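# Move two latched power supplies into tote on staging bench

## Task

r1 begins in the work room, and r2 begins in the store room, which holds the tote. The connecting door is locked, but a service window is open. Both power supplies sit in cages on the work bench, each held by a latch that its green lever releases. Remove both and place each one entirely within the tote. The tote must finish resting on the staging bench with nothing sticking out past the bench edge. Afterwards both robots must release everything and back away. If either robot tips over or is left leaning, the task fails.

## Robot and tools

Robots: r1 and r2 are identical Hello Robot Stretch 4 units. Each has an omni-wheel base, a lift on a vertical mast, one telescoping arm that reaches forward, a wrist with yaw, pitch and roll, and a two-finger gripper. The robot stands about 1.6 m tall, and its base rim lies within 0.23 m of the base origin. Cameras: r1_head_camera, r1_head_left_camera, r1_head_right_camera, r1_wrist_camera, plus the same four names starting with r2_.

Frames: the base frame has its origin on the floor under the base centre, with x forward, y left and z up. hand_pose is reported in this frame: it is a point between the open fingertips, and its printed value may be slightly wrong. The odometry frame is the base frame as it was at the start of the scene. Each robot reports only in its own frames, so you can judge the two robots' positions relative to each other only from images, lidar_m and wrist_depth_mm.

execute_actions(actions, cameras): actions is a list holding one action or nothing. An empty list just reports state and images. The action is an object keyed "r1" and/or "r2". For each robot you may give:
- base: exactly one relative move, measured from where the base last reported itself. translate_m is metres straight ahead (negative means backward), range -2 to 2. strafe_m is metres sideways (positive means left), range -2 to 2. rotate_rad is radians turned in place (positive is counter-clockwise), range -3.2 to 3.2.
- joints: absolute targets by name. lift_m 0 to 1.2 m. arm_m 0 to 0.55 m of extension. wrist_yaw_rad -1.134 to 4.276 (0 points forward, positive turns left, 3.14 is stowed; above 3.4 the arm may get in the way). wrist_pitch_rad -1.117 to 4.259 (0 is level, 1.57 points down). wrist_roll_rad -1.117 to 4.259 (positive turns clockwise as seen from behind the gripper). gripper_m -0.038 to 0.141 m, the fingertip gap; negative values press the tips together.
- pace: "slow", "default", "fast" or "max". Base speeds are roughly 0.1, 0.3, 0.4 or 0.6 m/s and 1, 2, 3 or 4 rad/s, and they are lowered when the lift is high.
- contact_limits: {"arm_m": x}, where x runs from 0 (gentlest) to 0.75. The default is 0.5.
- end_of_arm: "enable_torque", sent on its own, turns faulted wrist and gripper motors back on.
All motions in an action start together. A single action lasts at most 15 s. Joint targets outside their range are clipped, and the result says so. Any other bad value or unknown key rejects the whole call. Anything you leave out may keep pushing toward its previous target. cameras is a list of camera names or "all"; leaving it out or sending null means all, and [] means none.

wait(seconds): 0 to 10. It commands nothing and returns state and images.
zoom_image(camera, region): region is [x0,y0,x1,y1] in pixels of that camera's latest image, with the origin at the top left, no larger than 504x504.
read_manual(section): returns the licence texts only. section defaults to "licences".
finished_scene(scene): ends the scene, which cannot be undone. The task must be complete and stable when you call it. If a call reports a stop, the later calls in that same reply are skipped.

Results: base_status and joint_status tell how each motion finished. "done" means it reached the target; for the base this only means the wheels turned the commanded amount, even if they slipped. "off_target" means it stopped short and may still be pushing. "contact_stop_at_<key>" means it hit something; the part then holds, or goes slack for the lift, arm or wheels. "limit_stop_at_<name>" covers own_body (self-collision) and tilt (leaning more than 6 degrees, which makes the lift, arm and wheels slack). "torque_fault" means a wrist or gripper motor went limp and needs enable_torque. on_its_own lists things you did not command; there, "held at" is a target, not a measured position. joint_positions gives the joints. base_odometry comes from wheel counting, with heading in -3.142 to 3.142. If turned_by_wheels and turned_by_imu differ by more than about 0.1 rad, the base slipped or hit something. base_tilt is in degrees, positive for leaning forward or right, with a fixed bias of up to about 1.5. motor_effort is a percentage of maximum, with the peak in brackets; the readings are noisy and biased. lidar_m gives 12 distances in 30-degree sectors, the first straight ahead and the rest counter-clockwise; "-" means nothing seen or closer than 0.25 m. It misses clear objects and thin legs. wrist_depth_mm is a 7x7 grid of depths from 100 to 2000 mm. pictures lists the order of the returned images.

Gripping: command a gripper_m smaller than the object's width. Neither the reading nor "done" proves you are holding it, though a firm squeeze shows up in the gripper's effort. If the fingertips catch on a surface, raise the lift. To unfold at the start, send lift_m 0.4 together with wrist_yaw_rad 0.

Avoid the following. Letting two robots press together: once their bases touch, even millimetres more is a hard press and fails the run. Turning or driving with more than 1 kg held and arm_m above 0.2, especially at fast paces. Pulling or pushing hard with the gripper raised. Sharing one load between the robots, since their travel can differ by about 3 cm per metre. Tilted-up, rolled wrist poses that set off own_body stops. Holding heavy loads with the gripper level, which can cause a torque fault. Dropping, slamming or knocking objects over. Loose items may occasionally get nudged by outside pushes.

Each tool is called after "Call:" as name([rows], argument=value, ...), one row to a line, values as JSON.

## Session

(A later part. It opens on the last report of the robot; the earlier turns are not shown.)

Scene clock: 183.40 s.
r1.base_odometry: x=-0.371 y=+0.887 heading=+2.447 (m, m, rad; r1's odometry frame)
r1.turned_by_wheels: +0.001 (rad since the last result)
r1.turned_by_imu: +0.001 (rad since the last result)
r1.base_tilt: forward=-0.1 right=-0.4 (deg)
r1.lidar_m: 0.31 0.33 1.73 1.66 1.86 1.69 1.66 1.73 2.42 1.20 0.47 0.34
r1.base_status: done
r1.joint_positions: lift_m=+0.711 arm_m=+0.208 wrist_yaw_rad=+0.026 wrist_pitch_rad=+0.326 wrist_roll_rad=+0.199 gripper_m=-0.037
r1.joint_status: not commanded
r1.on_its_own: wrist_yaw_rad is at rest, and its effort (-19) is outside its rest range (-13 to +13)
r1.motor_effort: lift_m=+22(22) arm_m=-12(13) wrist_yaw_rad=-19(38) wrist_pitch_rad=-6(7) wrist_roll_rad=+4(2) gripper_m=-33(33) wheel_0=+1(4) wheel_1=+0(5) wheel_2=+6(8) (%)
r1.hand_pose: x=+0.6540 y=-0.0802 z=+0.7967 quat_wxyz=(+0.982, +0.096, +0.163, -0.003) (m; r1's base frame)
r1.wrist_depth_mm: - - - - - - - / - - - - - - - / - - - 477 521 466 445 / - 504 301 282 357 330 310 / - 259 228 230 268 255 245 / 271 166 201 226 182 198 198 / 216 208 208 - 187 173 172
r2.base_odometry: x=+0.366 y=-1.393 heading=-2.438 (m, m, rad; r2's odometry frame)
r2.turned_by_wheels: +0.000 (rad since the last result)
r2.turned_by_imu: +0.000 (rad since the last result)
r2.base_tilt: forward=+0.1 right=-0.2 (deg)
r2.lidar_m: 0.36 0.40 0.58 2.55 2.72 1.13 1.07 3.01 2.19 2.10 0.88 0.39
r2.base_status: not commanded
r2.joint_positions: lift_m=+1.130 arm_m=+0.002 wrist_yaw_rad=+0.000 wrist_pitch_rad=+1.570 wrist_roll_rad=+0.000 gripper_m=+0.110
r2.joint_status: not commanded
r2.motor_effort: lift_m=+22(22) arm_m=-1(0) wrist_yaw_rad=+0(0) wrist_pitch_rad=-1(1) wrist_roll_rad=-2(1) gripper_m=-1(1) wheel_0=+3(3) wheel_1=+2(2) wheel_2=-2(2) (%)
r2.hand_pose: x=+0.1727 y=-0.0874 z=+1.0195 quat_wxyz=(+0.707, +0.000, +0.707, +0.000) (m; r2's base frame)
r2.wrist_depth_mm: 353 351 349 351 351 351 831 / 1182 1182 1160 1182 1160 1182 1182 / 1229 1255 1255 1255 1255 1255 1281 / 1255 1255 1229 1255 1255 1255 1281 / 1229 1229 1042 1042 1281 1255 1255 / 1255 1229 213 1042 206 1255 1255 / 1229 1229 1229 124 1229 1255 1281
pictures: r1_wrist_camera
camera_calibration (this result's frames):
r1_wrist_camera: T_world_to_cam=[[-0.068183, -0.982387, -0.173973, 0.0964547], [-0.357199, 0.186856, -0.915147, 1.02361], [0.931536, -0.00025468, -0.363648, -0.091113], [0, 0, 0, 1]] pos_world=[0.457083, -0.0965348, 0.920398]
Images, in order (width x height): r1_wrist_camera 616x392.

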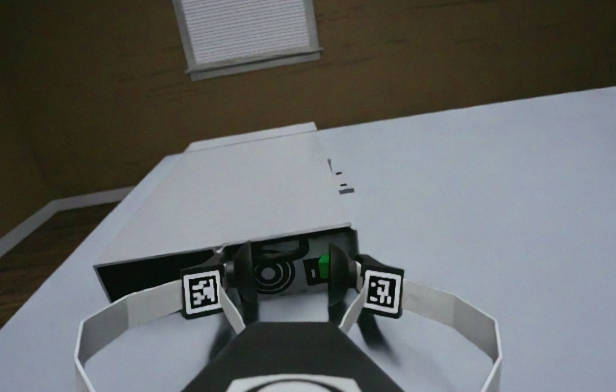

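Call:
execute_actions([
  {"r1":{"base":{"strafe_m":0.003},"joints":{"arm_m":0.221},"pace":"slow","contact_limits":{"arm_m":0.35}}},
], cameras=["r1_wrist_camera"])

Call:
zoom_image(camera="r1_wrist_camera", region=[180, 200, 420, 340])

Scene clock: 184.67 s.
r1.base_odometry: x=-0.373 y=+0.884 heading=+2.446 (m, m, rad; r1's odometry frame)
r1.turned_by_wheels: +0.000 (rad since the last result)
r1.turned_by_imu: +0.000 (rad since the last result)
r1.base_tilt: forward=-0.1 right=-0.3 (deg)
r1.lidar_m: 0.32 0.33 1.69 1.64 1.92 1.67 1.64 1.76 2.41 1.23 0.47 0.33
r1.base_status: done
r1.joint_positions: lift_m=+0.711 arm_m=+0.218 wrist_yaw_rad=+0.013 wrist_pitch_rad=+0.332 wrist_roll_rad=+0.199 gripper_m=-0.037
r1.joint_status: all done
r1.on_its_own: wrist_yaw_rad is at rest, and its effort (+21) is outside its rest range (-13 to +13)
r1.motor_effort: lift_m=+21(22) arm_m=+19(19) wrist_yaw_rad=+21(20) wrist_pitch_rad=-22(23) wrist_roll_rad=+4(3) gripper_m=-21(33) wheel_0=+3(5) wheel_1=+2(7) wheel_2=-9(7) (%)
r1.contact_limits: arm_m 0.35
r1.hand_pose: x=+0.6624 y=-0.0840 z=+0.7952 quat_wxyz=(+0.982, +0.097, +0.165, -0.010) (m; r1's base frame)
r1.wrist_depth_mm: - - - - - - - / - - - - - - - / - - 455 462 512 455 424 / - 462 293 279 351 325 303 / - 244 221 224 268 251 242 / 268 168 198 222 181 195 197 / 211 208 205 - 184 174 171
r2.base_odometry: x=+0.366 y=-1.393 heading=-2.438 (m, m, rad; r2's odometry frame)
r2.turned_by_wheels: +0.000 (rad since the last result)
r2.turned_by_imu: +0.000 (rad since the last result)
r2.base_tilt: forward=+0.1 right=-0.2 (deg)
r2.lidar_m: 0.38 0.41 0.55 2.55 2.70 1.13 1.09 3.00 2.21 2.14 0.86 0.40
r2.base_status: not commanded
r2.joint_positions: lift_m=+1.130 arm_m=+0.002 wrist_yaw_rad=+0.000 wrist_pitch_rad=+1.570 wrist_roll_rad=+0.000 gripper_m=+0.110
r2.joint_status: not commanded
r2.motor_effort: lift_m=+22(22) arm_m=-1(0) wrist_yaw_rad=+0(0) wrist_pitch_rad=-1(1) wrist_roll_rad=-2(1) gripper_m=-1(2) wheel_0=+3(4) wheel_1=+1(2) wheel_2=-2(2) (%)
r2.hand_pose: x=+0.1727 y=-0.0874 z=+1.0195 quat_wxyz=(+0.707, +0.000, +0.707, +0.000) (m; r2's base frame)
r2.wrist_depth_mm: 353 351 351 349 351 353 831 / 1182 1182 1182 1160 1160 1182 1182 / 1229 1255 1255 1229 1255 1255 1281 / 1281 1229 1229 1255 1255 1255 1281 / 1229 1229 1042 1025 1281 1255 1255 / 1229 1255 213 1025 205 1255 1255 / 1255 1229 1229 123 1229 1255 1229
pictures: r1_wrist_camera
camera_calibration (this result's frames):
r1_wrist_camera: T_world_to_cam=[[-0.0828013, -0.981362, -0.173415, 0.102349], [-0.359949, 0.191716, -0.913062, 1.02654], [0.92929, -0.0131821, -0.369115, -0.0947706], [0, 0, 0, 1]] pos_world=[0.466046, -0.0976124, 0.920062]
Images, in order (width x height): r1_wrist_camera 616x392.

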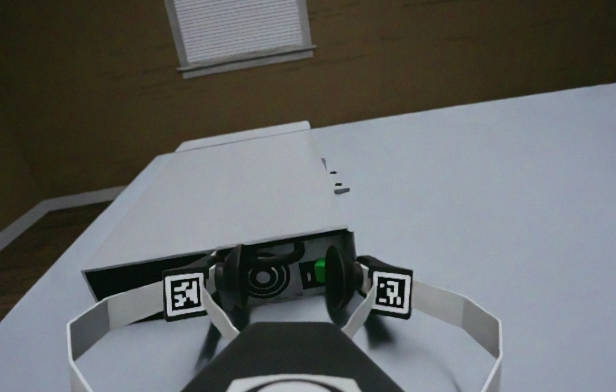

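Region (180, 200, 420, 340) of r1_wrist_camera's 616x392 image, scaled by 2.100; it fills the top 294 rows of this view, and the rest is white.

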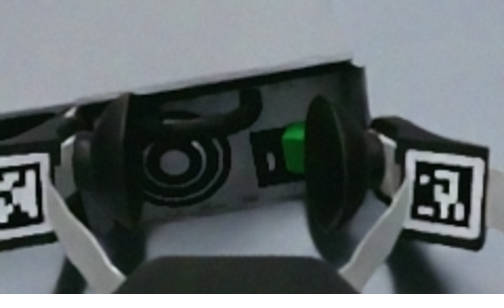

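Call:
execute_actions([
  {"r1":{"joints":{"arm_m":0.209},"pace":"slow"}},
], cameras=["r1_wrist_camera"])

Call:
zoom_image(camera="r1_wrist_camera", region=[180, 200, 420, 340])

Scene clock: 185.87 s.
r1.base_odometry: x=-0.373 y=+0.884 heading=+2.447 (m, m, rad; r1's odometry frame)
r1.turned_by_wheels: +0.001 (rad since the last result)
r1.turned_by_imu: +0.001 (rad since the last result)
r1.base_tilt: forward=-0.1 right=-0.4 (deg)
r1.lidar_m: 0.31 0.33 1.71 1.65 1.90 1.71 1.66 1.74 2.42 1.26 0.48 0.32
r1.base_status: not commanded
r1.joint_positions: lift_m=+0.711 arm_m=+0.210 wrist_yaw_rad=+0.021 wrist_pitch_rad=+0.327 wrist_roll_rad=+0.199 gripper_m=-0.037
r1.joint_status: all done
r1.motor_effort: lift_m=+21(21) arm_m=-8(17) wrist_yaw_rad=-4(19) wrist_pitch_rad=-10(24) wrist_roll_rad=+1(3) gripper_m=-28(31) wheel_0=+4(3) wheel_1=+2(2) wheel_2=-2(9) (%)
r1.hand_pose: x=+0.6562 y=-0.0817 z=+0.7964 quat_wxyz=(+0.982, +0.096, +0.163, -0.006) (m; r1's base frame)
r1.wrist_depth_mm: - - - - - - - / - - - - - - - / - - - 473 517 466 442 / - 496 298 277 355 332 309 / - 260 225 229 263 254 245 / 271 166 200 225 181 196 198 / 215 208 208 - 186 175 173
r2.base_odometry: x=+0.366 y=-1.393 heading=-2.438 (m, m, rad; r2's odometry frame)
r2.turned_by_wheels: +0.000 (rad since the last result)
r2.turned_by_imu: +0.000 (rad since the last result)
r2.base_tilt: forward=+0.1 right=-0.2 (deg)
r2.lidar_m: 0.39 0.41 0.56 2.57 2.71 1.12 1.09 2.99 2.21 2.14 0.87 0.41
r2.base_status: not commanded
r2.joint_positions: lift_m=+1.130 arm_m=+0.002 wrist_yaw_rad=+0.000 wrist_pitch_rad=+1.570 wrist_roll_rad=+0.000 gripper_m=+0.110
r2.joint_status: not commanded
r2.motor_effort: lift_m=+22(22) arm_m=-1(0) wrist_yaw_rad=+0(0) wrist_pitch_rad=-1(1) wrist_roll_rad=-3(3) gripper_m=+0(1) wheel_0=+3(3) wheel_1=+2(2) wheel_2=-1(2) (%)
r2.hand_pose: x=+0.1727 y=-0.0874 z=+1.0195 quat_wxyz=(+0.707, +0.000, +0.707, +0.000) (m; r2's base frame)
r2.wrist_depth_mm: 355 351 351 351 351 353 842 / 1205 1182 1182 1182 1182 1182 1182 / 1255 1255 1255 1255 1255 1281 1281 / 1229 1229 1255 1255 1255 1281 1255 / 1229 1255 1042 1042 1255 1255 1255 / 1229 1229 214 1025 205 1255 1281 / 1229 1229 1229 124 1281 1255 1255
pictures: r1_wrist_camera
camera_calibration (this result's frames):
r1_wrist_camera: T_world_to_cam=[[-0.0736938, -0.982013, -0.173838, 0.0986474], [-0.357497, 0.18874, -0.914644, 1.02438], [0.931002, -0.00525681, -0.364976, -0.0923082], [0, 0, 0, 1]] pos_world=[0.459422, -0.0969539, 0.920401]
Images, in order (width x height): r1_wrist_camera 616x392.

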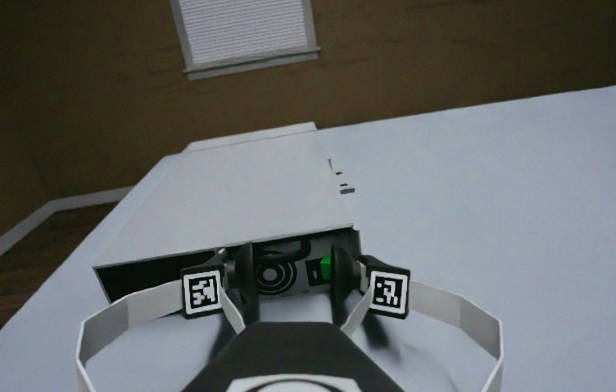

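Region (180, 200, 420, 340) of r1_wrist_camera's 616x392 image, scaled by 2.100; it fills the top 294 rows of this view, and the rest is white.

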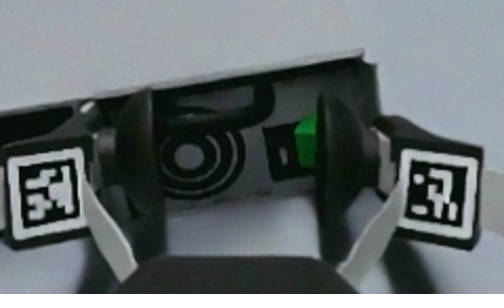

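Call:
execute_actions([
  {"r1":{"joints":{"arm_m":0.17,"gripper_m":0.058}}},
], cameras=[])

Call:
execute_actions([
  {"r1":{"base":{"strafe_m":-1.2},"joints":{"lift_m":1.0,"wrist_yaw_rad":0,"wrist_roll_rad":0},"pace":"fast"}},
], cameras=["r1_head_camera","r1_wrist_camera"])

Scene clock: 188.23 s.
r1.base_odometry: x=-0.373 y=+0.884 heading=+2.446 (m, m, rad; r1's odometry frame)
r1.turned_by_wheels: +0.000 (rad since the last result)
r1.turned_by_imu: +0.000 (rad since the last result)
r1.base_tilt: forward=+0.0 right=-0.4 (deg)
r1.lidar_m: 0.32 0.36 1.71 1.64 1.89 1.74 1.65 1.73 2.40 1.22 0.46 0.33
r1.base_status: not commanded
r1.joint_positions: lift_m=+0.711 arm_m=+0.172 wrist_yaw_rad=+0.020 wrist_pitch_rad=+0.326 wrist_roll_rad=+0.200 gripper_m=+0.058
r1.joint_status: all done
r1.motor_effort: lift_m=+21(21) arm_m=-9(11) wrist_yaw_rad=-1(29) wrist_pitch_rad=-8(17) wrist_roll_rad=+1(3) gripper_m=-2(33) wheel_0=-2(3) wheel_1=-1(2) wheel_2=+0(4) (%)
r1.hand_pose: x=+0.6174 y=-0.0819 z=+0.7967 quat_wxyz=(+0.982, +0.097, +0.163, -0.006) (m; r1's base frame)
r1.wrist_depth_mm: - - - - - - - / - - - - - - - / - - 484 477 517 473 439 / - 480 301 281 357 330 310 / - 303 266 270 267 256 245 / 273 256 198 224 203 206 199 / 219 206 209 - 186 172 172
r2.base_odometry: x=+0.366 y=-1.393 heading=-2.438 (m, m, rad; r2's odometry frame)
r2.turned_by_wheels: +0.000 (rad since the last result)
r2.turned_by_imu: +0.001 (rad since the last result)
r2.base_tilt: forward=+0.1 right=-0.2 (deg)
r2.lidar_m: 0.38 0.42 0.57 2.57 2.72 1.12 1.09 3.00 2.21 2.14 0.84 0.40
r2.base_status: not commanded
r2.joint_positions: lift_m=+1.130 arm_m=+0.002 wrist_yaw_rad=+0.000 wrist_pitch_rad=+1.570 wrist_roll_rad=+0.000 gripper_m=+0.110
r2.joint_status: not commanded
r2.motor_effort: lift_m=+22(22) arm_m=+0(0) wrist_yaw_rad=+0(0) wrist_pitch_rad=-1(1) wrist_roll_rad=-4(0) gripper_m=-2(1) wheel_0=+3(3) wheel_1=+1(1) wheel_2=-2(2) (%)
r2.hand_pose: x=+0.1727 y=-0.0874 z=+1.0195 quat_wxyz=(+0.707, +0.000, +0.707, +0.000) (m; r2's base frame)
r2.wrist_depth_mm: 355 353 349 351 349 351 831 / 1182 1182 1160 1182 1182 1205 1182 / 1255 1255 1281 1281 1281 1281 1281 / 1255 1255 1229 1255 1255 1281 1255 / 1255 1229 1025 1042 1255 1281 1281 / 1255 1229 213 1025 205 1255 1255 / 1205 1229 1255 124 1255 1281 1281
pictures: none
No camera images: the call's "cameras" was empty. Leave "cameras" out to get every camera's image.

Scene clock: 192.53 s.
r1.base_odometry: x=+0.396 y=+1.806 heading=+2.446 (m, m, rad; r1's odometry frame)
r1.turned_by_wheels: +0.000 (rad since the last result)
r1.turned_by_imu: +0.005 (rad since the last result)
r1.base_tilt: forward=+0.0 right=-0.4 (deg)
r1.lidar_m: 0.29 0.32 0.42 1.34 2.33 1.75 1.67 1.75 1.29 1.23 1.31 0.30
r1.base_status: done
r1.joint_positions: lift_m=+1.000 arm_m=+0.172 wrist_yaw_rad=+0.000 wrist_pitch_rad=+0.326 wrist_roll_rad=+0.000 gripper_m=+0.058
r1.joint_status: all done
r1.motor_effort: lift_m=+22(24) arm_m=-9(9) wrist_yaw_rad=-1(2) wrist_pitch_rad=-8(6) wrist_roll_rad=-2(5) gripper_m=-2(3) wheel_0=+0(12) wheel_1=+0(11) wheel_2=+1(1) (%)
r1.hand_pose: x=+0.6157 y=-0.0874 z=+1.0856 quat_wxyz=(+0.987, +0.000, +0.162, +0.000) (m; r1's base frame)
r1.wrist_depth_mm: - - - - - - 1576 / - - - - - - 1576 / - - - - - - 1576 / - - - - - - 1537 / - - - - - - 1618 / 634 640 198 640 1618 1863 1537 / 525 525 554 - 1537 1499 1499
r2.base_odometry: x=+0.366 y=-1.393 heading=-2.438 (m, m, rad; r2's odometry frame)
r2.turned_by_wheels: +0.000 (rad since the last result)
r2.turned_by_imu: +0.001 (rad since the last result)
r2.base_tilt: forward=+0.1 right=-0.2 (deg)
r2.lidar_m: 0.38 0.41 0.56 2.57 2.75 1.14 1.07 2.97 2.18 2.15 0.87 0.36
r2.base_status: not commanded
r2.joint_positions: lift_m=+1.130 arm_m=+0.002 wrist_yaw_rad=+0.000 wrist_pitch_rad=+1.570 wrist_roll_rad=+0.000 gripper_m=+0.110
r2.joint_status: not commanded
r2.motor_effort: lift_m=+22(22) arm_m=-1(0) wrist_yaw_rad=+0(0) wrist_pitch_rad=+0(1) wrist_roll_rad=-2(3) gripper_m=+0(1) wheel_0=+4(3) wheel_1=+1(2) wheel_2=-2(2) (%)
r2.hand_pose: x=+0.1727 y=-0.0874 z=+1.0195 quat_wxyz=(+0.707, +0.000, +0.707, +0.000) (m; r2's base frame)
r2.wrist_depth_mm: 355 351 351 351 349 353 831 / 1160 1160 1160 1182 1160 1182 1182 / 1255 1255 1255 1281 1255 1281 1255 / 1229 1255 1255 1255 1229 1255 1281 / 1229 1255 1025 1042 1255 1281 1255 / 1229 1255 213 1042 205 1255 1281 / 1229 1229 1229 124 1255 1255 1281
pictures: r1_head_camera, r1_wrist_camera
camera_calibration (this result's frames):
r1_wrist_camera: T_world_to_cam=[[-0.031035, -0.999437, 0.0127573, -0.0900955], [-0.358759, -0.000774358, -0.93343, 1.28008], [0.932914, -0.0335458, -0.358533, 0.0402507], [0, 0, 0, 1]] pos_world=[0.418895, -0.0877033, 1.21045]
Images, in order (width x height): r1_head_camera 420x560, r1_wrist_camera 616x392.

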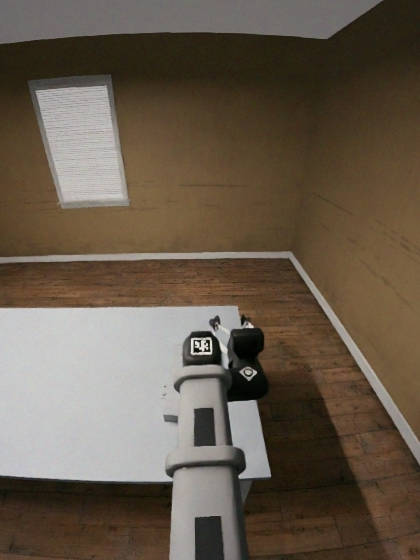

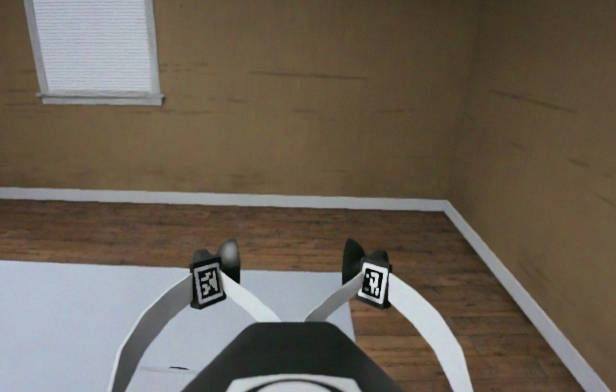

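Call:
execute_actions([
  {"r1":{"base":{"strafe_m":0.16},"joints":{"wrist_pitch_rad":1.57,"arm_m":0.5},"pace":"fast"}},
], cameras=["r1_head_camera","r1_wrist_camera"])

Scene clock: 195.93 s.
r1.base_odometry: x=+0.293 y=+1.683 heading=+2.446 (m, m, rad; r1's odometry frame)
r1.turned_by_wheels: +0.000 (rad since the last result)
r1.turned_by_imu: +0.000 (rad since the last result)
r1.base_tilt: forward=-0.1 right=-0.3 (deg)
r1.lidar_m: 0.28 0.32 0.47 2.68 2.34 1.74 1.67 1.76 1.44 1.38 0.44 0.33
r1.base_status: done
r1.joint_positions: lift_m=+1.000 arm_m=+0.498 wrist_yaw_rad=+0.000 wrist_pitch_rad=+1.570 wrist_roll_rad=+0.000 gripper_m=+0.058
r1.joint_status: all done
r1.motor_effort: lift_m=+22(22) arm_m=+9(8) wrist_yaw_rad=-2(0) wrist_pitch_rad=+1(0) wrist_roll_rad=-1(1) gripper_m=-3(4) wheel_0=-1(6) wheel_1=-2(9) wheel_2=+0(1) (%)
r1.hand_pose: x=+0.6697 y=-0.0874 z=+0.8896 quat_wxyz=(+0.707, +0.000, +0.707, +0.000) (m; r1's base frame)
r1.wrist_depth_mm: 327 330 334 336 342 347 349 / 330 334 336 342 343 349 351 / 336 340 342 301 303 351 1118 / 338 342 342 303 304 353 1138 / 343 351 304 306 309 362 1118 / 345 349 198 310 314 366 1160 / 349 353 355 - 317 368 1160
r2.base_odometry: x=+0.366 y=-1.393 heading=-2.438 (m, m, rad; r2's odometry frame)
r2.turned_by_wheels: +0.000 (rad since the last result)
r2.turned_by_imu: +0.001 (rad since the last result)
r2.base_tilt: forward=+0.1 right=-0.2 (deg)
r2.lidar_m: 0.38 0.40 0.56 2.55 2.70 1.14 1.07 2.98 2.21 2.13 0.88 0.39
r2.base_status: not commanded
r2.joint_positions: lift_m=+1.130 arm_m=+0.002 wrist_yaw_rad=+0.000 wrist_pitch_rad=+1.570 wrist_roll_rad=+0.000 gripper_m=+0.110
r2.joint_status: not commanded
r2.motor_effort: lift_m=+22(22) arm_m=+0(0) wrist_yaw_rad=+0(0) wrist_pitch_rad=-1(1) wrist_roll_rad=-3(5) gripper_m=-1(1) wheel_0=+4(3) wheel_1=+2(1) wheel_2=-2(2) (%)
r2.hand_pose: x=+0.1727 y=-0.0874 z=+1.0195 quat_wxyz=(+0.707, +0.000, +0.707, +0.000) (m; r2's base frame)
r2.wrist_depth_mm: 353 353 351 347 351 351 842 / 1182 1182 1160 1182 1182 1160 1182 / 1255 1229 1255 1255 1255 1255 1281 / 1229 1255 1229 1255 1255 1255 1308 / 1229 1229 1025 1025 1255 1255 1281 / 1229 1229 213 1042 205 1255 1255 / 1229 1229 1255 124 1229 1255 1255
pictures: r1_head_camera, r1_wrist_camera
camera_calibration (this result's frames):
r1_wrist_camera: T_world_to_cam=[[0.00257703, -0.999438, 0.0334329, -0.126805], [-0.999209, -0.00124666, 0.0397522, 0.679592], [-0.0396882, -0.0335089, -0.99865, 1.14037], [0, 0, 0, 1]] pos_world=[0.724641, -0.0876739, 1.11606]
Images, in order (width x height): r1_head_camera 420x560, r1_wrist_camera 616x392.

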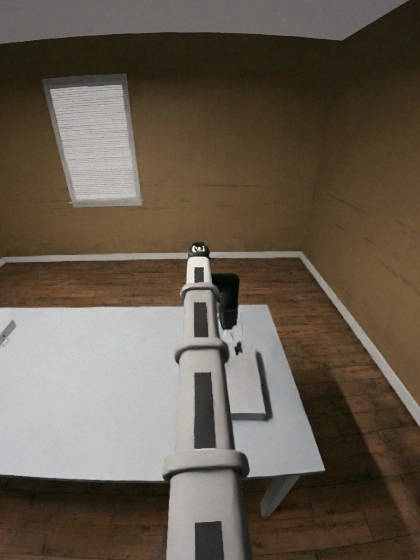

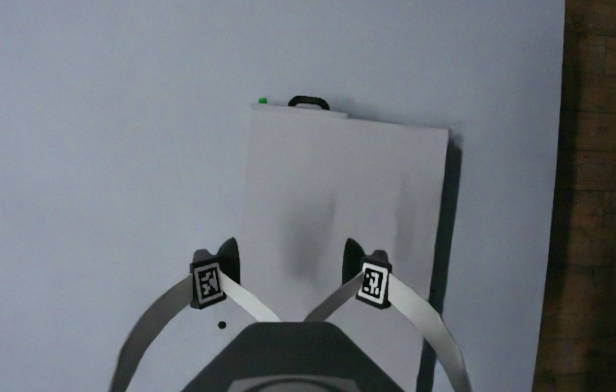

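Call:
zoom_image(camera="r1_wrist_camera", region=[230, 70, 470, 170])

Region (230, 70, 470, 170) of r1_wrist_camera's 616x392 image, scaled by 2.100; it fills the top 210 rows of this view, and the rest is white.

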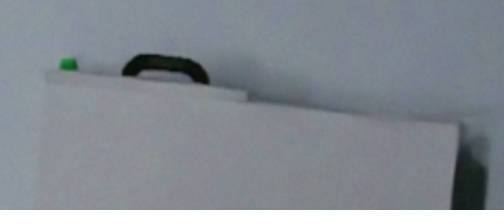

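Call:
execute_actions([
  {"r1":{"base":{"translate_m":0.13},"joints":{"wrist_roll_rad":0.12,"arm_m":0.515,"gripper_m":0.085,"lift_m":0.95}}},
], cameras=["r1_wrist_camera"])

Scene clock: 198.37 s.
r1.base_odometry: x=+0.193 y=+1.766 heading=+2.446 (m, m, rad; r1's odometry frame)
r1.turned_by_wheels: +0.000 (rad since the last result)
r1.turned_by_imu: +0.000 (rad since the last result)
r1.base_tilt: forward=-0.1 right=-0.4 (deg)
r1.lidar_m: 0.25 0.25 0.25 0.77 2.54 1.90 1.79 1.91 1.46 1.40 0.25 0.25
r1.base_status: done
r1.joint_positions: lift_m=+0.950 arm_m=+0.513 wrist_yaw_rad=+0.000 wrist_pitch_rad=+1.570 wrist_roll_rad=+0.120 gripper_m=+0.085
r1.joint_status: all done
r1.motor_effort: lift_m=+17(19) arm_m=+8(7) wrist_yaw_rad=-1(3) wrist_pitch_rad=-1(0) wrist_roll_rad=+1(1) gripper_m=-1(3) wheel_0=-1(3) wheel_1=+0(4) wheel_2=+0(7) (%)
r1.hand_pose: x=+0.6846 y=-0.0874 z=+0.8400 quat_wxyz=(+0.706, +0.042, +0.706, -0.042) (m; r1's base frame)
r1.wrist_depth_mm: 279 282 289 289 293 297 300 / 285 289 289 294 298 301 300 / 287 291 296 296 298 304 306 / 290 293 298 300 304 304 310 / 294 297 300 303 306 310 315 / 296 298 300 255 262 312 319 / 300 304 304 - 266 317 322
r2.base_odometry: x=+0.366 y=-1.393 heading=-2.438 (m, m, rad; r2's odometry frame)
r2.turned_by_wheels: +0.000 (rad since the last result)
r2.turned_by_imu: +0.001 (rad since the last result)
r2.base_tilt: forward=+0.2 right=-0.1 (deg)
r2.lidar_m: 0.38 0.42 0.57 2.51 2.71 1.11 1.10 2.98 2.21 2.12 0.87 0.40
r2.base_status: not commanded
r2.joint_positions: lift_m=+1.130 arm_m=+0.002 wrist_yaw_rad=+0.000 wrist_pitch_rad=+1.570 wrist_roll_rad=+0.000 gripper_m=+0.110
r2.joint_status: not commanded
r2.motor_effort: lift_m=+23(22) arm_m=-1(0) wrist_yaw_rad=+0(0) wrist_pitch_rad=-1(2) wrist_roll_rad=-1(2) gripper_m=+0(1) wheel_0=+3(3) wheel_1=+1(2) wheel_2=-2(2) (%)
r2.hand_pose: x=+0.1727 y=-0.0874 z=+1.0195 quat_wxyz=(+0.707, +0.000, +0.707, +0.000) (m; r2's base frame)
r2.wrist_depth_mm: 355 351 349 349 349 353 842 / 1182 1182 1182 1160 1182 1205 1182 / 1255 1255 1255 1255 1255 1281 1255 / 1229 1255 1255 1255 1255 1255 1281 / 1255 1229 1042 1025 1255 1281 1255 / 1229 1255 214 1025 206 1281 1255 / 1229 1255 1229 124 1255 1255 1255
pictures: r1_wrist_camera
camera_calibration (this result's frames):
r1_wrist_camera: T_world_to_cam=[[-0.116875, -0.992587, 0.0333318, -0.0427224], [-0.992189, 0.11817, 0.039952, 0.701952], [-0.0435946, -0.0284021, -0.998645, 1.09456], [0, 0, 0, 1]] pos_world=[0.739193, -0.0942676, 1.06646]
Images, in order (width x height): r1_wrist_camera 616x392.

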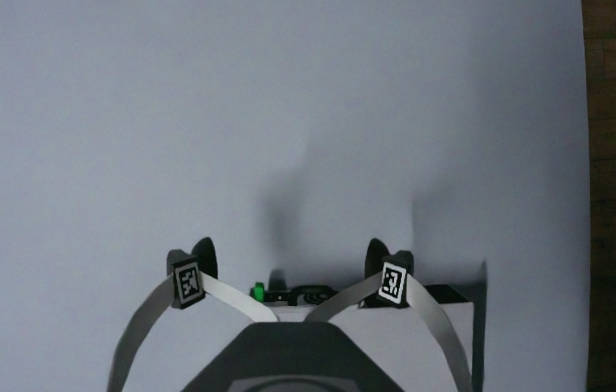

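Call:
execute_actions([
  {"r1":{"base":{"strafe_m":-0.012},"joints":{"lift_m":0.902,"arm_m":0.508}}},
], cameras=["r1_wrist_camera"])

Call:
zoom_image(camera="r1_wrist_camera", region=[160, 220, 440, 340])

Scene clock: 199.70 s.
r1.base_odometry: x=+0.201 y=+1.776 heading=+2.446 (m, m, rad; r1's odometry frame)
r1.turned_by_wheels: +0.000 (rad since the last result)
r1.turned_by_imu: +0.000 (rad since the last result)
r1.base_tilt: forward=+0.0 right=-0.3 (deg)
r1.lidar_m: 0.25 0.25 0.27 0.78 2.55 1.88 1.81 1.91 1.46 1.38 0.25 0.25
r1.base_status: done
r1.joint_positions: lift_m=+0.902 arm_m=+0.510 wrist_yaw_rad=+0.000 wrist_pitch_rad=+1.570 wrist_roll_rad=+0.120 gripper_m=+0.085
r1.joint_status: all done
r1.motor_effort: lift_m=+18(17) arm_m=-9(8) wrist_yaw_rad=-2(2) wrist_pitch_rad=-1(1) wrist_roll_rad=+0(1) gripper_m=+0(2) wheel_0=+0(8) wheel_1=+0(4) wheel_2=+0(1) (%)
r1.hand_pose: x=+0.6807 y=-0.0874 z=+0.7920 quat_wxyz=(+0.706, +0.042, +0.706, -0.042) (m; r1's base frame)
r1.wrist_depth_mm: 238 240 241 243 248 251 251 / 240 242 245 248 249 253 255 / 241 244 247 248 252 254 256 / 245 247 250 253 254 256 262 / 247 249 252 255 257 263 263 / 250 251 227 217 225 263 266 / 252 254 256 - 215 219 270
r2.base_odometry: x=+0.366 y=-1.393 heading=-2.438 (m, m, rad; r2's odometry frame)
r2.turned_by_wheels: +0.000 (rad since the last result)
r2.turned_by_imu: +0.000 (rad since the last result)
r2.base_tilt: forward=+0.1 right=-0.1 (deg)
r2.lidar_m: 0.37 0.39 0.56 2.54 2.74 1.13 1.09 2.99 2.18 2.13 0.87 0.37
r2.base_status: not commanded
r2.joint_positions: lift_m=+1.130 arm_m=+0.002 wrist_yaw_rad=+0.000 wrist_pitch_rad=+1.570 wrist_roll_rad=+0.000 gripper_m=+0.110
r2.joint_status: not commanded
r2.motor_effort: lift_m=+23(22) arm_m=+0(0) wrist_yaw_rad=+0(0) wrist_pitch_rad=-1(1) wrist_roll_rad=-3(2) gripper_m=-2(1) wheel_0=+3(3) wheel_1=+2(1) wheel_2=-2(2) (%)
r2.hand_pose: x=+0.1727 y=-0.0874 z=+1.0195 quat_wxyz=(+0.707, +0.000, +0.707, +0.000) (m; r2's base frame)
r2.wrist_depth_mm: 353 351 349 349 349 353 842 / 1182 1160 1160 1160 1160 1182 1205 / 1281 1255 1229 1281 1281 1281 1281 / 1255 1255 1281 1255 1255 1255 1281 / 1229 1229 1042 1042 1255 1255 1281 / 1229 1229 213 1025 205 1281 1281 / 1229 1255 1229 124 1229 1255 1255
pictures: r1_wrist_camera
camera_calibration (this result's frames):
r1_wrist_camera: T_world_to_cam=[[-0.11691, -0.992583, 0.0333384, -0.0415651], [-0.992183, 0.118206, 0.0400081, 0.699907], [-0.0436522, -0.0284005, -0.998643, 1.04648], [0, 0, 0, 1]] pos_world=[0.735257, -0.0942696, 1.01845]
Images, in order (width x height): r1_wrist_camera 616x392.

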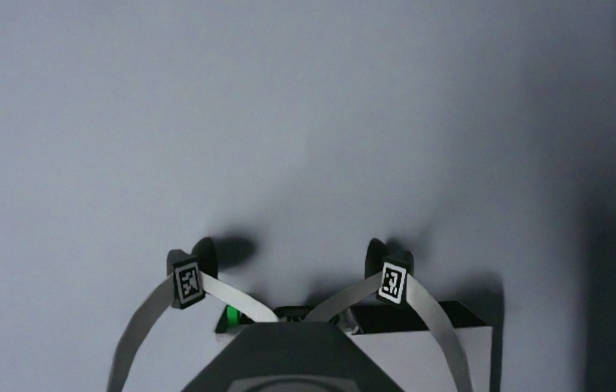

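Region (160, 220, 440, 340) of r1_wrist_camera's 616x392 image, scaled by 1.800; it fills the top 216 rows of this view, and the rest is white.

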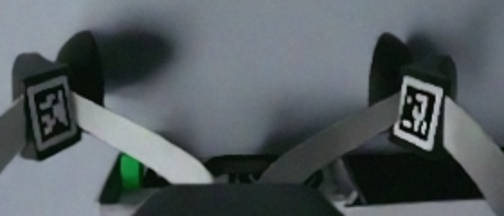

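Call:
execute_actions([
  {"r1":{"base":{"strafe_m":-0.004},"joints":{"arm_m":0.496},"pace":"slow"}},
], cameras=["r1_wrist_camera"])

Call:
zoom_image(camera="r1_wrist_camera", region=[160, 220, 440, 340])

Scene clock: 200.83 s.
r1.base_odometry: x=+0.204 y=+1.779 heading=+2.446 (m, m, rad; r1's odometry frame)
r1.turned_by_wheels: +0.000 (rad since the last result)
r1.turned_by_imu: +0.000 (rad since the last result)
r1.base_tilt: forward=+0.0 right=-0.3 (deg)
r1.lidar_m: 0.25 0.25 0.28 0.80 2.53 1.88 1.78 1.89 1.41 1.38 0.28 0.25
r1.base_status: done
r1.joint_positions: lift_m=+0.902 arm_m=+0.498 wrist_yaw_rad=+0.000 wrist_pitch_rad=+1.570 wrist_roll_rad=+0.120 gripper_m=+0.085
r1.joint_status: all done
r1.motor_effort: lift_m=+17(17) arm_m=-9(12) wrist_yaw_rad=-1(1) wrist_pitch_rad=-2(2) wrist_roll_rad=+2(1) gripper_m=-2(1) wheel_0=+2(6) wheel_1=-1(4) wheel_2=+0(0) (%)
r1.hand_pose: x=+0.6687 y=-0.0874 z=+0.7920 quat_wxyz=(+0.706, +0.042, +0.706, -0.042) (m; r1's base frame)
r1.wrist_depth_mm: 236 239 242 244 247 250 251 / 239 241 245 247 249 251 256 / 241 244 248 250 254 255 258 / 244 248 249 252 254 257 260 / 248 250 252 254 256 260 264 / 248 252 206 213 213 263 266 / 251 254 256 - 216 267 270
r2.base_odometry: x=+0.366 y=-1.393 heading=-2.438 (m, m, rad; r2's odometry frame)
r2.turned_by_wheels: +0.000 (rad since the last result)
r2.turned_by_imu: +0.000 (rad since the last result)
r2.base_tilt: forward=+0.1 right=-0.1 (deg)
r2.lidar_m: 0.37 0.40 0.58 2.57 2.72 1.13 1.08 2.99 2.18 2.13 0.87 0.40
r2.base_status: not commanded
r2.joint_positions: lift_m=+1.130 arm_m=+0.002 wrist_yaw_rad=+0.000 wrist_pitch_rad=+1.570 wrist_roll_rad=+0.000 gripper_m=+0.110
r2.joint_status: not commanded
r2.motor_effort: lift_m=+22(22) arm_m=+0(0) wrist_yaw_rad=+0(0) wrist_pitch_rad=+0(1) wrist_roll_rad=-4(1) gripper_m=-1(0) wheel_0=+3(3) wheel_1=+2(1) wheel_2=-2(2) (%)
r2.hand_pose: x=+0.1727 y=-0.0874 z=+1.0195 quat_wxyz=(+0.707, +0.000, +0.707, +0.000) (m; r2's base frame)
r2.wrist_depth_mm: 353 351 351 349 351 351 831 / 1182 1182 1138 1182 1160 1182 1160 / 1229 1255 1255 1281 1255 1281 1281 / 1255 1255 1255 1281 1281 1281 1281 / 1229 1255 1042 1008 1255 1255 1281 / 1205 1229 214 1025 205 1255 1255 / 1229 1255 1255 124 1281 1255 1255
pictures: r1_wrist_camera
camera_calibration (this result's frames):
r1_wrist_camera: T_world_to_cam=[[-0.116914, -0.992582, 0.0333385, -0.0429603], [-0.992182, 0.118211, 0.0400084, 0.688039], [-0.0436526, -0.0284003, -0.998643, 1.04596], [0, 0, 0, 1]] pos_world=[0.723296, -0.0942699, 1.01845]
Images, in order (width x height): r1_wrist_camera 616x392.

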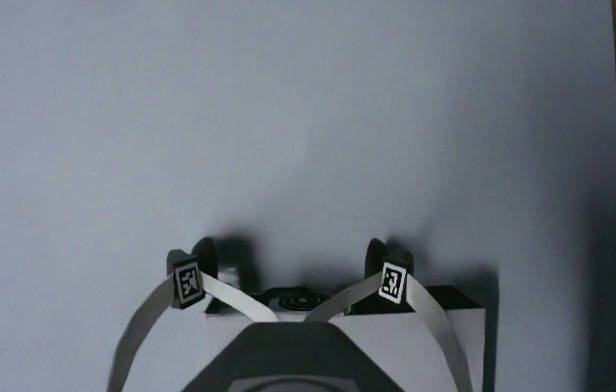

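Region (160, 220, 440, 340) of r1_wrist_camera's 616x392 image, scaled by 1.800; it fills the top 216 rows of this view, and the rest is white.

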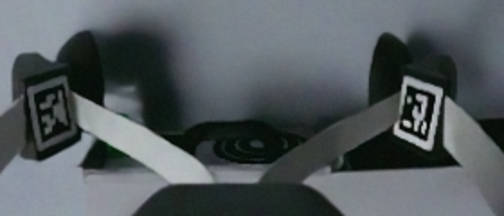

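Call:
execute_actions([
  {"r1":{"base":{"strafe_m":-0.008},"joints":{"arm_m":0.4935,"gripper_m":0.055},"pace":"slow"}},
], cameras=["r1_wrist_camera"])

Call:
zoom_image(camera="r1_wrist_camera", region=[160, 220, 440, 340])

Scene clock: 202.53 s.
r1.base_odometry: x=+0.209 y=+1.785 heading=+2.447 (m, m, rad; r1's odometry frame)
r1.turned_by_wheels: +0.000 (rad since the last result)
r1.turned_by_imu: +0.001 (rad since the last result)
r1.base_tilt: forward=-0.1 right=-0.4 (deg)
r1.lidar_m: 0.25 0.25 0.25 0.78 2.52 1.88 1.78 1.90 1.43 1.37 0.26 0.25
r1.base_status: done
r1.joint_positions: lift_m=+0.902 arm_m=+0.495 wrist_yaw_rad=+0.000 wrist_pitch_rad=+1.570 wrist_roll_rad=+0.120 gripper_m=+0.055
r1.joint_status: all done
r1.motor_effort: lift_m=+17(17) arm_m=-9(10) wrist_yaw_rad=-3(1) wrist_pitch_rad=-1(1) wrist_roll_rad=-1(0) gripper_m=-6(6) wheel_0=+4(7) wheel_1=+1(4) wheel_2=+2(3) (%)
r1.hand_pose: x=+0.6663 y=-0.0874 z=+0.7920 quat_wxyz=(+0.706, +0.042, +0.705, -0.042) (m; r1's base frame)
r1.wrist_depth_mm: 236 240 242 245 246 249 251 / 239 242 246 248 249 250 255 / 242 244 248 251 253 254 256 / 246 248 250 251 254 256 262 / 246 250 251 254 258 260 264 / 250 251 208 211 200 264 266 / 253 253 257 - 215 266 268
r2.base_odometry: x=+0.366 y=-1.393 heading=-2.438 (m, m, rad; r2's odometry frame)
r2.turned_by_wheels: +0.000 (rad since the last result)
r2.turned_by_imu: +0.000 (rad since the last result)
r2.base_tilt: forward=+0.2 right=-0.2 (deg)
r2.lidar_m: 0.37 0.40 0.57 2.56 2.72 1.10 1.07 2.99 2.21 2.11 0.86 0.39
r2.base_status: not commanded
r2.joint_positions: lift_m=+1.130 arm_m=+0.002 wrist_yaw_rad=+0.000 wrist_pitch_rad=+1.570 wrist_roll_rad=+0.000 gripper_m=+0.110
r2.joint_status: not commanded
r2.motor_effort: lift_m=+22(22) arm_m=+0(0) wrist_yaw_rad=+0(0) wrist_pitch_rad=-1(1) wrist_roll_rad=-4(2) gripper_m=-1(1) wheel_0=+3(4) wheel_1=+1(2) wheel_2=-2(2) (%)
r2.hand_pose: x=+0.1727 y=-0.0874 z=+1.0195 quat_wxyz=(+0.707, +0.000, +0.707, +0.000) (m; r2's base frame)
r2.wrist_depth_mm: 355 349 351 349 349 351 831 / 1182 1160 1160 1182 1182 1182 1182 / 1229 1255 1255 1281 1281 1281 1281 / 1255 1255 1255 1255 1255 1255 1255 / 1229 1255 1025 1042 1281 1281 1281 / 1255 1229 214 1025 205 1255 1255 / 1229 1229 1229 124 1255 1255 1255
pictures: r1_wrist_camera
camera_calibration (this result's frames):
r1_wrist_camera: T_world_to_cam=[[-0.117265, -0.992542, 0.0333111, -0.0429834], [-0.992151, 0.118554, 0.0397794, 0.685838], [-0.0434319, -0.0283849, -0.998653, 1.04572], [0, 0, 0, 1]] pos_world=[0.720831, -0.0942888, 1.01846]
Images, in order (width x height): r1_wrist_camera 616x392.

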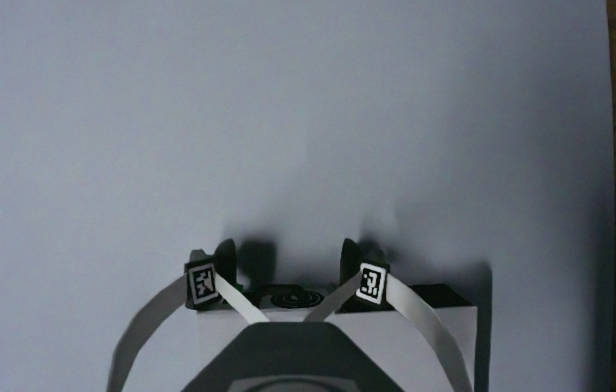

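Region (160, 220, 440, 340) of r1_wrist_camera's 616x392 image, scaled by 1.800; it fills the top 216 rows of this view, and the rest is white.

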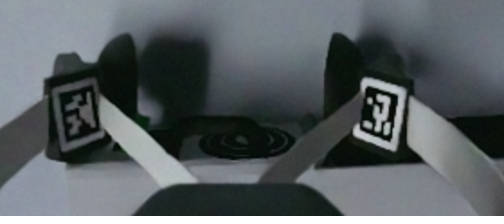

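Call:
execute_actions([
  {"r1":{"joints":{"arm_m":0.487},"pace":"slow","contact_limits":{"arm_m":0.3}}},
], cameras=["r1_wrist_camera"])

Call:
zoom_image(camera="r1_wrist_camera", region=[160, 220, 440, 340])

Scene clock: 203.47 s.
r1.base_odometry: x=+0.209 y=+1.785 heading=+2.447 (m, m, rad; r1's odometry frame)
r1.turned_by_wheels: +0.000 (rad since the last result)
r1.turned_by_imu: +0.000 (rad since the last result)
r1.base_tilt: forward=-0.1 right=-0.4 (deg)
r1.lidar_m: 0.25 0.25 0.25 0.79 2.52 1.89 1.80 1.92 1.42 1.33 0.27 0.25
r1.base_status: not commanded
r1.joint_positions: lift_m=+0.902 arm_m=+0.489 wrist_yaw_rad=+0.000 wrist_pitch_rad=+1.565 wrist_roll_rad=+0.121 gripper_m=+0.055
r1.joint_status: all done
r1.motor_effort: lift_m=+17(17) arm_m=-10(14) wrist_yaw_rad=-3(3) wrist_pitch_rad=+13(14) wrist_roll_rad=-2(3) gripper_m=-4(6) wheel_0=+4(4) wheel_1=+1(0) wheel_2=+2(2) (%)
r1.contact_limits: arm_m 0.3
r1.hand_pose: x=+0.6614 y=-0.0874 z=+0.7920 quat_wxyz=(+0.708, +0.043, +0.704, -0.042) (m; r1's base frame)
r1.wrist_depth_mm: 239 241 243 246 248 251 253 / 240 243 245 248 250 253 255 / 244 245 247 251 254 256 256 / 246 248 251 253 256 259 262 / 249 251 252 254 257 263 263 / 250 252 207 211 202 262 266 / 254 254 255 - 216 266 268
r2.base_odometry: x=+0.366 y=-1.393 heading=-2.438 (m, m, rad; r2's odometry frame)
r2.turned_by_wheels: +0.000 (rad since the last result)
r2.turned_by_imu: +0.000 (rad since the last result)
r2.base_tilt: forward=+0.2 right=-0.2 (deg)
r2.lidar_m: 0.37 0.41 0.56 2.57 2.74 1.13 1.07 3.00 2.20 2.15 0.86 0.40
r2.base_status: not commanded
r2.joint_positions: lift_m=+1.130 arm_m=+0.002 wrist_yaw_rad=+0.000 wrist_pitch_rad=+1.570 wrist_roll_rad=+0.000 gripper_m=+0.110
r2.joint_status: not commanded
r2.motor_effort: lift_m=+22(22) arm_m=+0(1) wrist_yaw_rad=+0(0) wrist_pitch_rad=+0(1) wrist_roll_rad=-2(1) gripper_m=-1(1) wheel_0=+3(3) wheel_1=+2(1) wheel_2=-2(2) (%)
r2.hand_pose: x=+0.1727 y=-0.0874 z=+1.0195 quat_wxyz=(+0.707, +0.000, +0.707, +0.000) (m; r2's base frame)
r2.wrist_depth_mm: 353 351 353 349 349 351 842 / 1205 1182 1182 1160 1205 1182 1182 / 1255 1255 1229 1255 1255 1255 1281 / 1229 1255 1229 1255 1281 1255 1255 / 1255 1255 1025 1042 1255 1255 1255 / 1229 1229 214 1042 205 1255 1255 / 1229 1255 1229 124 1229 1229 1255
pictures: r1_wrist_camera
camera_calibration (this result's frames):
r1_wrist_camera: T_world_to_cam=[[-0.117536, -0.992528, 0.0327626, -0.0429421], [-0.992311, 0.118671, 0.0351679, 0.684747], [-0.0387931, -0.0283772, -0.998844, 1.04259], [0, 0, 0, 1]] pos_world=[0.71488, -0.0942951, 1.01871]
Images, in order (width x height): r1_wrist_camera 616x392.

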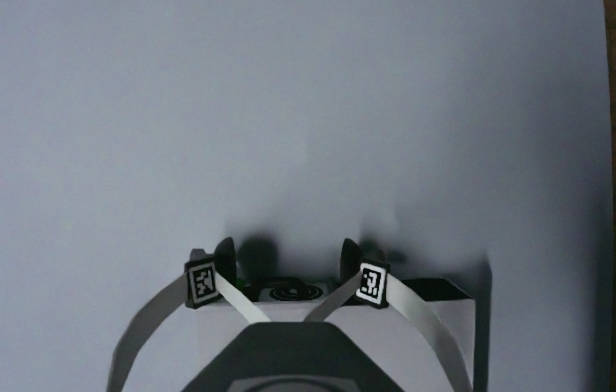

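Region (160, 220, 440, 340) of r1_wrist_camera's 616x392 image, scaled by 1.800; it fills the top 216 rows of this view, and the rest is white.

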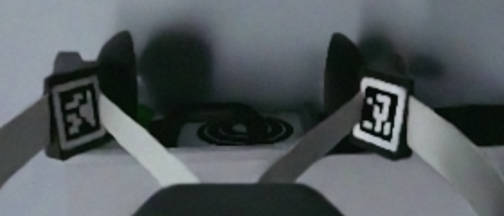

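Call:
execute_actions([
  {"r1":{"joints":{"arm_m":0.484},"pace":"slow","contact_limits":{"arm_m":0.3}}},
], cameras=["r1_wrist_camera"])

Call:
zoom_image(camera="r1_wrist_camera", region=[160, 220, 440, 340])

Scene clock: 204.27 s.
r1.base_odometry: x=+0.209 y=+1.785 heading=+2.447 (m, m, rad; r1's odometry frame)
r1.turned_by_wheels: +0.000 (rad since the last result)
r1.turned_by_imu: +0.000 (rad since the last result)
r1.base_tilt: forward=-0.1 right=-0.4 (deg)
r1.lidar_m: 0.25 0.25 0.26 0.77 2.54 1.88 1.80 1.91 1.45 1.37 0.26 0.25
r1.base_status: not commanded
r1.joint_positions: lift_m=+0.902 arm_m=+0.486 wrist_yaw_rad=+0.001 wrist_pitch_rad=+1.564 wrist_roll_rad=+0.121 gripper_m=+0.055
r1.joint_status: all done
r1.motor_effort: lift_m=+17(17) arm_m=-11(12) wrist_yaw_rad=-3(4) wrist_pitch_rad=+18(17) wrist_roll_rad=-2(3) gripper_m=-5(4) wheel_0=+4(4) wheel_1=+1(1) wheel_2=+3(3) (%)
r1.contact_limits: arm_m 0.3
r1.hand_pose: x=+0.6589 y=-0.0874 z=+0.7920 quat_wxyz=(+0.708, +0.043, +0.703, -0.042) (m; r1's base frame)
r1.wrist_depth_mm: 240 242 243 246 249 251 254 / 240 244 247 249 252 253 256 / 244 247 248 252 254 255 259 / 246 249 250 254 255 258 260 / 248 250 251 255 258 262 264 / 251 252 209 211 201 262 265 / 252 255 257 - 216 265 270
r2.base_odometry: x=+0.366 y=-1.393 heading=-2.438 (m, m, rad; r2's odometry frame)
r2.turned_by_wheels: +0.000 (rad since the last result)
r2.turned_by_imu: +0.000 (rad since the last result)
r2.base_tilt: forward=+0.1 right=-0.3 (deg)
r2.lidar_m: 0.38 0.40 0.58 2.58 2.73 1.13 1.07 3.00 2.22 2.12 0.86 0.39
r2.base_status: not commanded
r2.joint_positions: lift_m=+1.130 arm_m=+0.002 wrist_yaw_rad=+0.000 wrist_pitch_rad=+1.570 wrist_roll_rad=+0.000 gripper_m=+0.110
r2.joint_status: not commanded
r2.motor_effort: lift_m=+22(22) arm_m=-1(1) wrist_yaw_rad=+0(0) wrist_pitch_rad=-1(1) wrist_roll_rad=-2(3) gripper_m=+0(0) wheel_0=+3(3) wheel_1=+2(2) wheel_2=-2(2) (%)
r2.hand_pose: x=+0.1727 y=-0.0874 z=+1.0195 quat_wxyz=(+0.707, +0.000, +0.707, +0.000) (m; r2's base frame)
r2.wrist_depth_mm: 353 351 349 351 349 353 831 / 1182 1182 1160 1160 1182 1182 1205 / 1229 1229 1281 1255 1255 1281 1255 / 1229 1229 1281 1255 1255 1255 1255 / 1229 1255 1025 1042 1255 1255 1255 / 1205 1229 214 1042 204 1281 1255 / 1229 1229 1255 124 1255 1255 1255
pictures: r1_wrist_camera
camera_calibration (this result's frames):
r1_wrist_camera: T_world_to_cam=[[-0.117417, -0.992548, 0.0325796, -0.043165], [-0.992384, 0.118502, 0.0336389, 0.683555], [-0.037249, -0.0283817, -0.998903, 1.04153], [0, 0, 0, 1]] pos_world=[0.712076, -0.0942856, 1.0188]
Images, in order (width x height): r1_wrist_camera 616x392.

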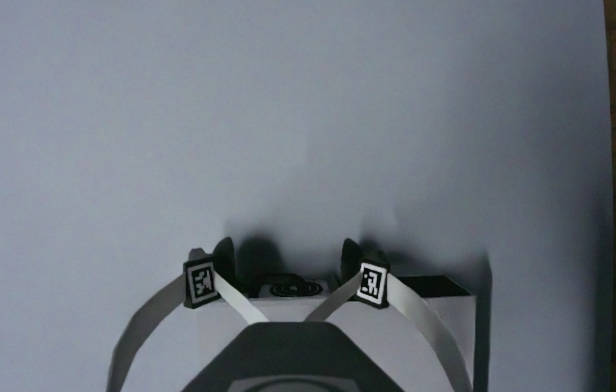

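Region (160, 220, 440, 340) of r1_wrist_camera's 616x392 image, scaled by 1.800; it fills the top 216 rows of this view, and the rest is white.

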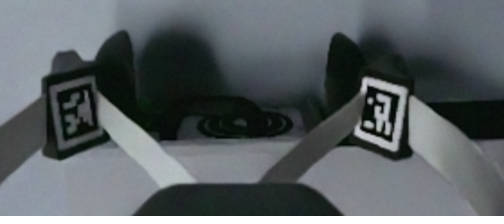

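Call:
execute_actions([
  {"r1":{"joints":{"arm_m":0.481},"pace":"slow","contact_limits":{"arm_m":0.3}}},
], cameras=["r1_wrist_camera"])

Call:
zoom_image(camera="r1_wrist_camera", region=[160, 220, 440, 340])

Scene clock: 205.10 s.
r1.base_odometry: x=+0.209 y=+1.785 heading=+2.447 (m, m, rad; r1's odometry frame)
r1.turned_by_wheels: +0.000 (rad since the last result)
r1.turned_by_imu: +0.000 (rad since the last result)
r1.base_tilt: forward=-0.1 right=-0.3 (deg)
r1.lidar_m: 0.25 0.25 0.28 0.81 2.57 1.89 1.82 1.90 1.45 1.37 0.26 0.25
r1.base_status: not commanded
r1.joint_positions: lift_m=+0.902 arm_m=+0.483 wrist_yaw_rad=+0.002 wrist_pitch_rad=+1.560 wrist_roll_rad=+0.121 gripper_m=+0.055
r1.joint_status: all done
r1.on_its_own: wrist_pitch_rad is at rest, and its effort (+28) is outside its rest range (-23 to +23)
r1.motor_effort: lift_m=+17(17) arm_m=-12(11) wrist_yaw_rad=-8(7) wrist_pitch_rad=+28(28) wrist_roll_rad=-4(4) gripper_m=-6(5) wheel_0=+4(4) wheel_1=+1(1) wheel_2=+4(4) (%)
r1.contact_limits: arm_m 0.3
r1.hand_pose: x=+0.6573 y=-0.0874 z=+0.7920 quat_wxyz=(+0.710, +0.042, +0.702, -0.042) (m; r1's base frame)
r1.wrist_depth_mm: 241 242 246 246 250 254 254 / 242 245 247 250 252 256 257 / 244 247 250 252 255 257 258 / 247 249 251 254 257 259 262 / 249 252 253 255 258 262 264 / 250 252 208 208 213 264 267 / 252 254 255 - 216 266 268
r2.base_odometry: x=+0.366 y=-1.393 heading=-2.438 (m, m, rad; r2's odometry frame)
r2.turned_by_wheels: +0.000 (rad since the last result)
r2.turned_by_imu: +0.000 (rad since the last result)
r2.base_tilt: forward=+0.1 right=-0.2 (deg)
r2.lidar_m: 0.36 0.41 0.59 2.54 2.71 1.12 1.09 3.00 2.18 2.13 0.85 0.39
r2.base_status: not commanded
r2.joint_positions: lift_m=+1.130 arm_m=+0.002 wrist_yaw_rad=+0.000 wrist_pitch_rad=+1.570 wrist_roll_rad=+0.000 gripper_m=+0.110
r2.joint_status: not commanded
r2.motor_effort: lift_m=+23(22) arm_m=-1(0) wrist_yaw_rad=+0(0) wrist_pitch_rad=-2(1) wrist_roll_rad=-3(3) gripper_m=+0(0) wheel_0=+3(3) wheel_1=+1(2) wheel_2=-2(2) (%)
r2.hand_pose: x=+0.1727 y=-0.0874 z=+1.0195 quat_wxyz=(+0.707, +0.000, +0.707, +0.000) (m; r2's base frame)
r2.wrist_depth_mm: 355 351 351 347 351 351 831 / 1182 1182 1160 1160 1182 1182 1160 / 1229 1255 1255 1281 1255 1281 1281 / 1229 1255 1255 1255 1281 1255 1281 / 1255 1229 1025 1042 1255 1281 1281 / 1229 1229 214 1025 206 1281 1229 / 1205 1229 1229 124 1229 1255 1255
pictures: r1_wrist_camera
camera_calibration (this result's frames):
r1_wrist_camera: T_world_to_cam=[[-0.117001, -0.992612, 0.03213, -0.0432802], [-0.992568, 0.117964, 0.0298976, 0.684936], [-0.0334669, -0.0283931, -0.999036, 1.0391], [0, 0, 0, 1]] pos_world=[0.709557, -0.094255, 1.01901]
Images, in order (width x height): r1_wrist_camera 616x392.

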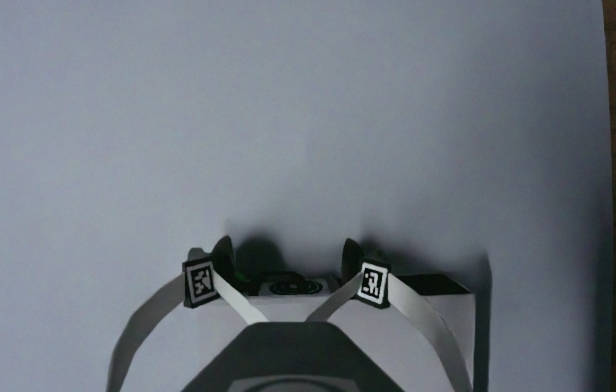

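Region (160, 220, 440, 340) of r1_wrist_camera's 616x392 image, scaled by 1.800; it fills the top 216 rows of this view, and the rest is white.

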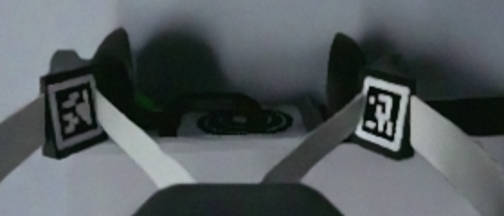

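Call:
execute_actions([
  {"r1":{"joints":{"wrist_roll_rad":0.175},"pace":"slow"}},
], cameras=[])

Call:
execute_actions([
  {"r1":{"joints":{"gripper_m":0.035},"pace":"slow"}},
], cameras=["r1_wrist_camera"])

Call:
zoom_image(camera="r1_wrist_camera", region=[160, 220, 440, 340])

Scene clock: 205.87 s.
r1.base_odometry: x=+0.209 y=+1.785 heading=+2.447 (m, m, rad; r1's odometry frame)
r1.turned_by_wheels: +0.000 (rad since the last result)
r1.turned_by_imu: +0.000 (rad since the last result)
r1.base_tilt: forward=+0.0 right=-0.4 (deg)
r1.lidar_m: 0.25 0.25 0.27 0.78 2.54 1.88 1.78 1.91 1.42 1.36 0.26 0.25
r1.base_status: not commanded
r1.joint_positions: lift_m=+0.902 arm_m=+0.483 wrist_yaw_rad=+0.003 wrist_pitch_rad=+1.561 wrist_roll_rad=+0.174 gripper_m=+0.055
r1.joint_status: all done
r1.on_its_own: wrist_pitch_rad is at rest, and its effort (+26) is outside its rest range (-23 to +23)
r1.motor_effort: lift_m=+17(17) arm_m=-11(12) wrist_yaw_rad=-10(9) wrist_pitch_rad=+26(29) wrist_roll_rad=+2(4) gripper_m=-5(8) wheel_0=+4(4) wheel_1=+1(0) wheel_2=+4(4) (%)
r1.hand_pose: x=+0.6569 y=-0.0874 z=+0.7920 quat_wxyz=(+0.708, +0.061, +0.701, -0.060) (m; r1's base frame)
r1.wrist_depth_mm: 240 243 244 248 251 252 253 / 242 243 246 249 252 255 256 / 245 246 249 253 253 257 258 / 246 249 250 253 256 259 262 / 249 251 253 255 257 263 264 / 250 251 210 209 196 263 267 / 253 255 256 - 215 267 268
r2.base_odometry: x=+0.366 y=-1.393 heading=-2.438 (m, m, rad; r2's odometry frame)
r2.turned_by_wheels: +0.000 (rad since the last result)
r2.turned_by_imu: +0.000 (rad since the last result)
r2.base_tilt: forward=+0.1 right=-0.2 (deg)
r2.lidar_m: 0.39 0.41 0.56 2.59 2.71 1.14 1.07 3.02 2.19 2.13 0.89 0.39
r2.base_status: not commanded
r2.joint_positions: lift_m=+1.130 arm_m=+0.002 wrist_yaw_rad=+0.000 wrist_pitch_rad=+1.570 wrist_roll_rad=+0.000 gripper_m=+0.110
r2.joint_status: not commanded
r2.motor_effort: lift_m=+22(22) arm_m=-1(0) wrist_yaw_rad=+0(0) wrist_pitch_rad=-1(1) wrist_roll_rad=-2(3) gripper_m=+0(1) wheel_0=+3(3) wheel_1=+1(2) wheel_2=-2(1) (%)
r2.hand_pose: x=+0.1727 y=-0.0874 z=+1.0195 quat_wxyz=(+0.707, +0.000, +0.707, +0.000) (m; r2's base frame)
r2.wrist_depth_mm: 353 351 351 351 349 351 842 / 1182 1182 1160 1182 1160 1182 1182 / 1255 1281 1281 1255 1281 1281 1308 / 1229 1229 1255 1255 1255 1255 1281 / 1255 1255 1042 1042 1255 1281 1255 / 1205 1229 214 1025 206 1255 1255 / 1229 1205 1229 124 1255 1255 1281
pictures: none
No camera images: the call's "cameras" was empty. Leave "cameras" out to get every camera's image.

Scene clock: 207.00 s.
r1.base_odometry: x=+0.209 y=+1.785 heading=+2.447 (m, m, rad; r1's odometry frame)
r1.turned_by_wheels: +0.000 (rad since the last result)
r1.turned_by_imu: +0.000 (rad since the last result)
r1.base_tilt: forward=-0.1 right=-0.4 (deg)
r1.lidar_m: 0.25 0.25 0.28 0.77 2.53 1.88 1.81 1.88 1.42 1.37 0.25 0.25
r1.base_status: not commanded
r1.joint_positions: lift_m=+0.902 arm_m=+0.483 wrist_yaw_rad=+0.003 wrist_pitch_rad=+1.559 wrist_roll_rad=+0.175 gripper_m=+0.035
r1.joint_status: all done
r1.on_its_own: wrist_pitch_rad is at rest, and its effort (+32) is outside its rest range (-23 to +23)
r1.motor_effort: lift_m=+18(19) arm_m=-11(11) wrist_yaw_rad=-10(10) wrist_pitch_rad=+32(32) wrist_roll_rad=+0(1) gripper_m=-19(18) wheel_0=+2(4) wheel_1=+0(0) wheel_2=+4(4) (%)
r1.hand_pose: x=+0.6577 y=-0.0874 z=+0.7919 quat_wxyz=(+0.709, +0.061, +0.700, -0.060) (m; r1's base frame)
r1.wrist_depth_mm: 237 240 244 246 249 252 252 / 241 243 245 249 251 254 257 / 242 246 248 250 254 255 257 / 244 248 251 253 254 256 259 / 248 251 251 253 257 260 262 / 250 250 208 210 193 262 265 / 252 254 256 - 213 265 267
r2.base_odometry: x=+0.366 y=-1.393 heading=-2.438 (m, m, rad; r2's odometry frame)
r2.turned_by_wheels: +0.000 (rad since the last result)
r2.turned_by_imu: +0.000 (rad since the last result)
r2.base_tilt: forward=+0.1 right=-0.3 (deg)
r2.lidar_m: 0.37 0.39 0.55 2.54 2.72 1.12 1.07 3.02 2.21 2.13 0.87 0.41
r2.base_status: not commanded
r2.joint_positions: lift_m=+1.130 arm_m=+0.002 wrist_yaw_rad=+0.000 wrist_pitch_rad=+1.570 wrist_roll_rad=+0.000 gripper_m=+0.110
r2.joint_status: not commanded
r2.motor_effort: lift_m=+22(22) arm_m=+0(0) wrist_yaw_rad=+0(0) wrist_pitch_rad=-1(1) wrist_roll_rad=-2(1) gripper_m=+0(1) wheel_0=+3(3) wheel_1=+1(2) wheel_2=-2(2) (%)
r2.hand_pose: x=+0.1727 y=-0.0874 z=+1.0195 quat_wxyz=(+0.707, +0.000, +0.707, +0.000) (m; r2's base frame)
r2.wrist_depth_mm: 355 353 349 347 351 351 842 / 1182 1182 1160 1138 1182 1182 1182 / 1229 1255 1255 1281 1255 1281 1281 / 1229 1229 1255 1255 1281 1281 1281 / 1229 1229 1025 1042 1229 1281 1255 / 1229 1229 214 1025 205 1255 1255 / 1205 1255 1229 124 1255 1255 1255
pictures: r1_wrist_camera
camera_calibration (this result's frames):
r1_wrist_camera: T_world_to_cam=[[-0.169393, -0.985051, 0.0313225, -0.00747046], [-0.984974, 0.170293, 0.0287381, 0.685815], [-0.0336425, -0.0259839, -0.999096, 1.03937], [0, 0, 0, 1]] pos_world=[0.709212, -0.0971416, 1.01896]
Images, in order (width x height): r1_wrist_camera 616x392.

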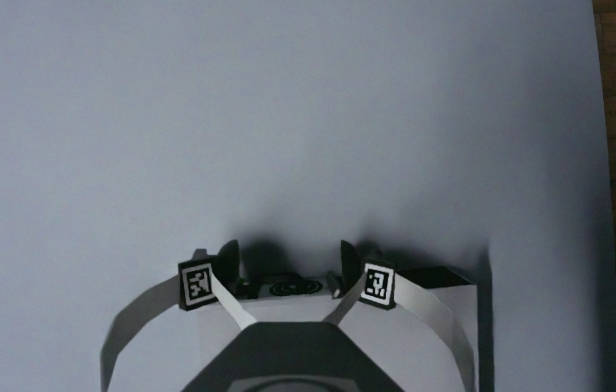

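Region (160, 220, 440, 340) of r1_wrist_camera's 616x392 image, scaled by 1.800; it fills the top 216 rows of this view, and the rest is white.

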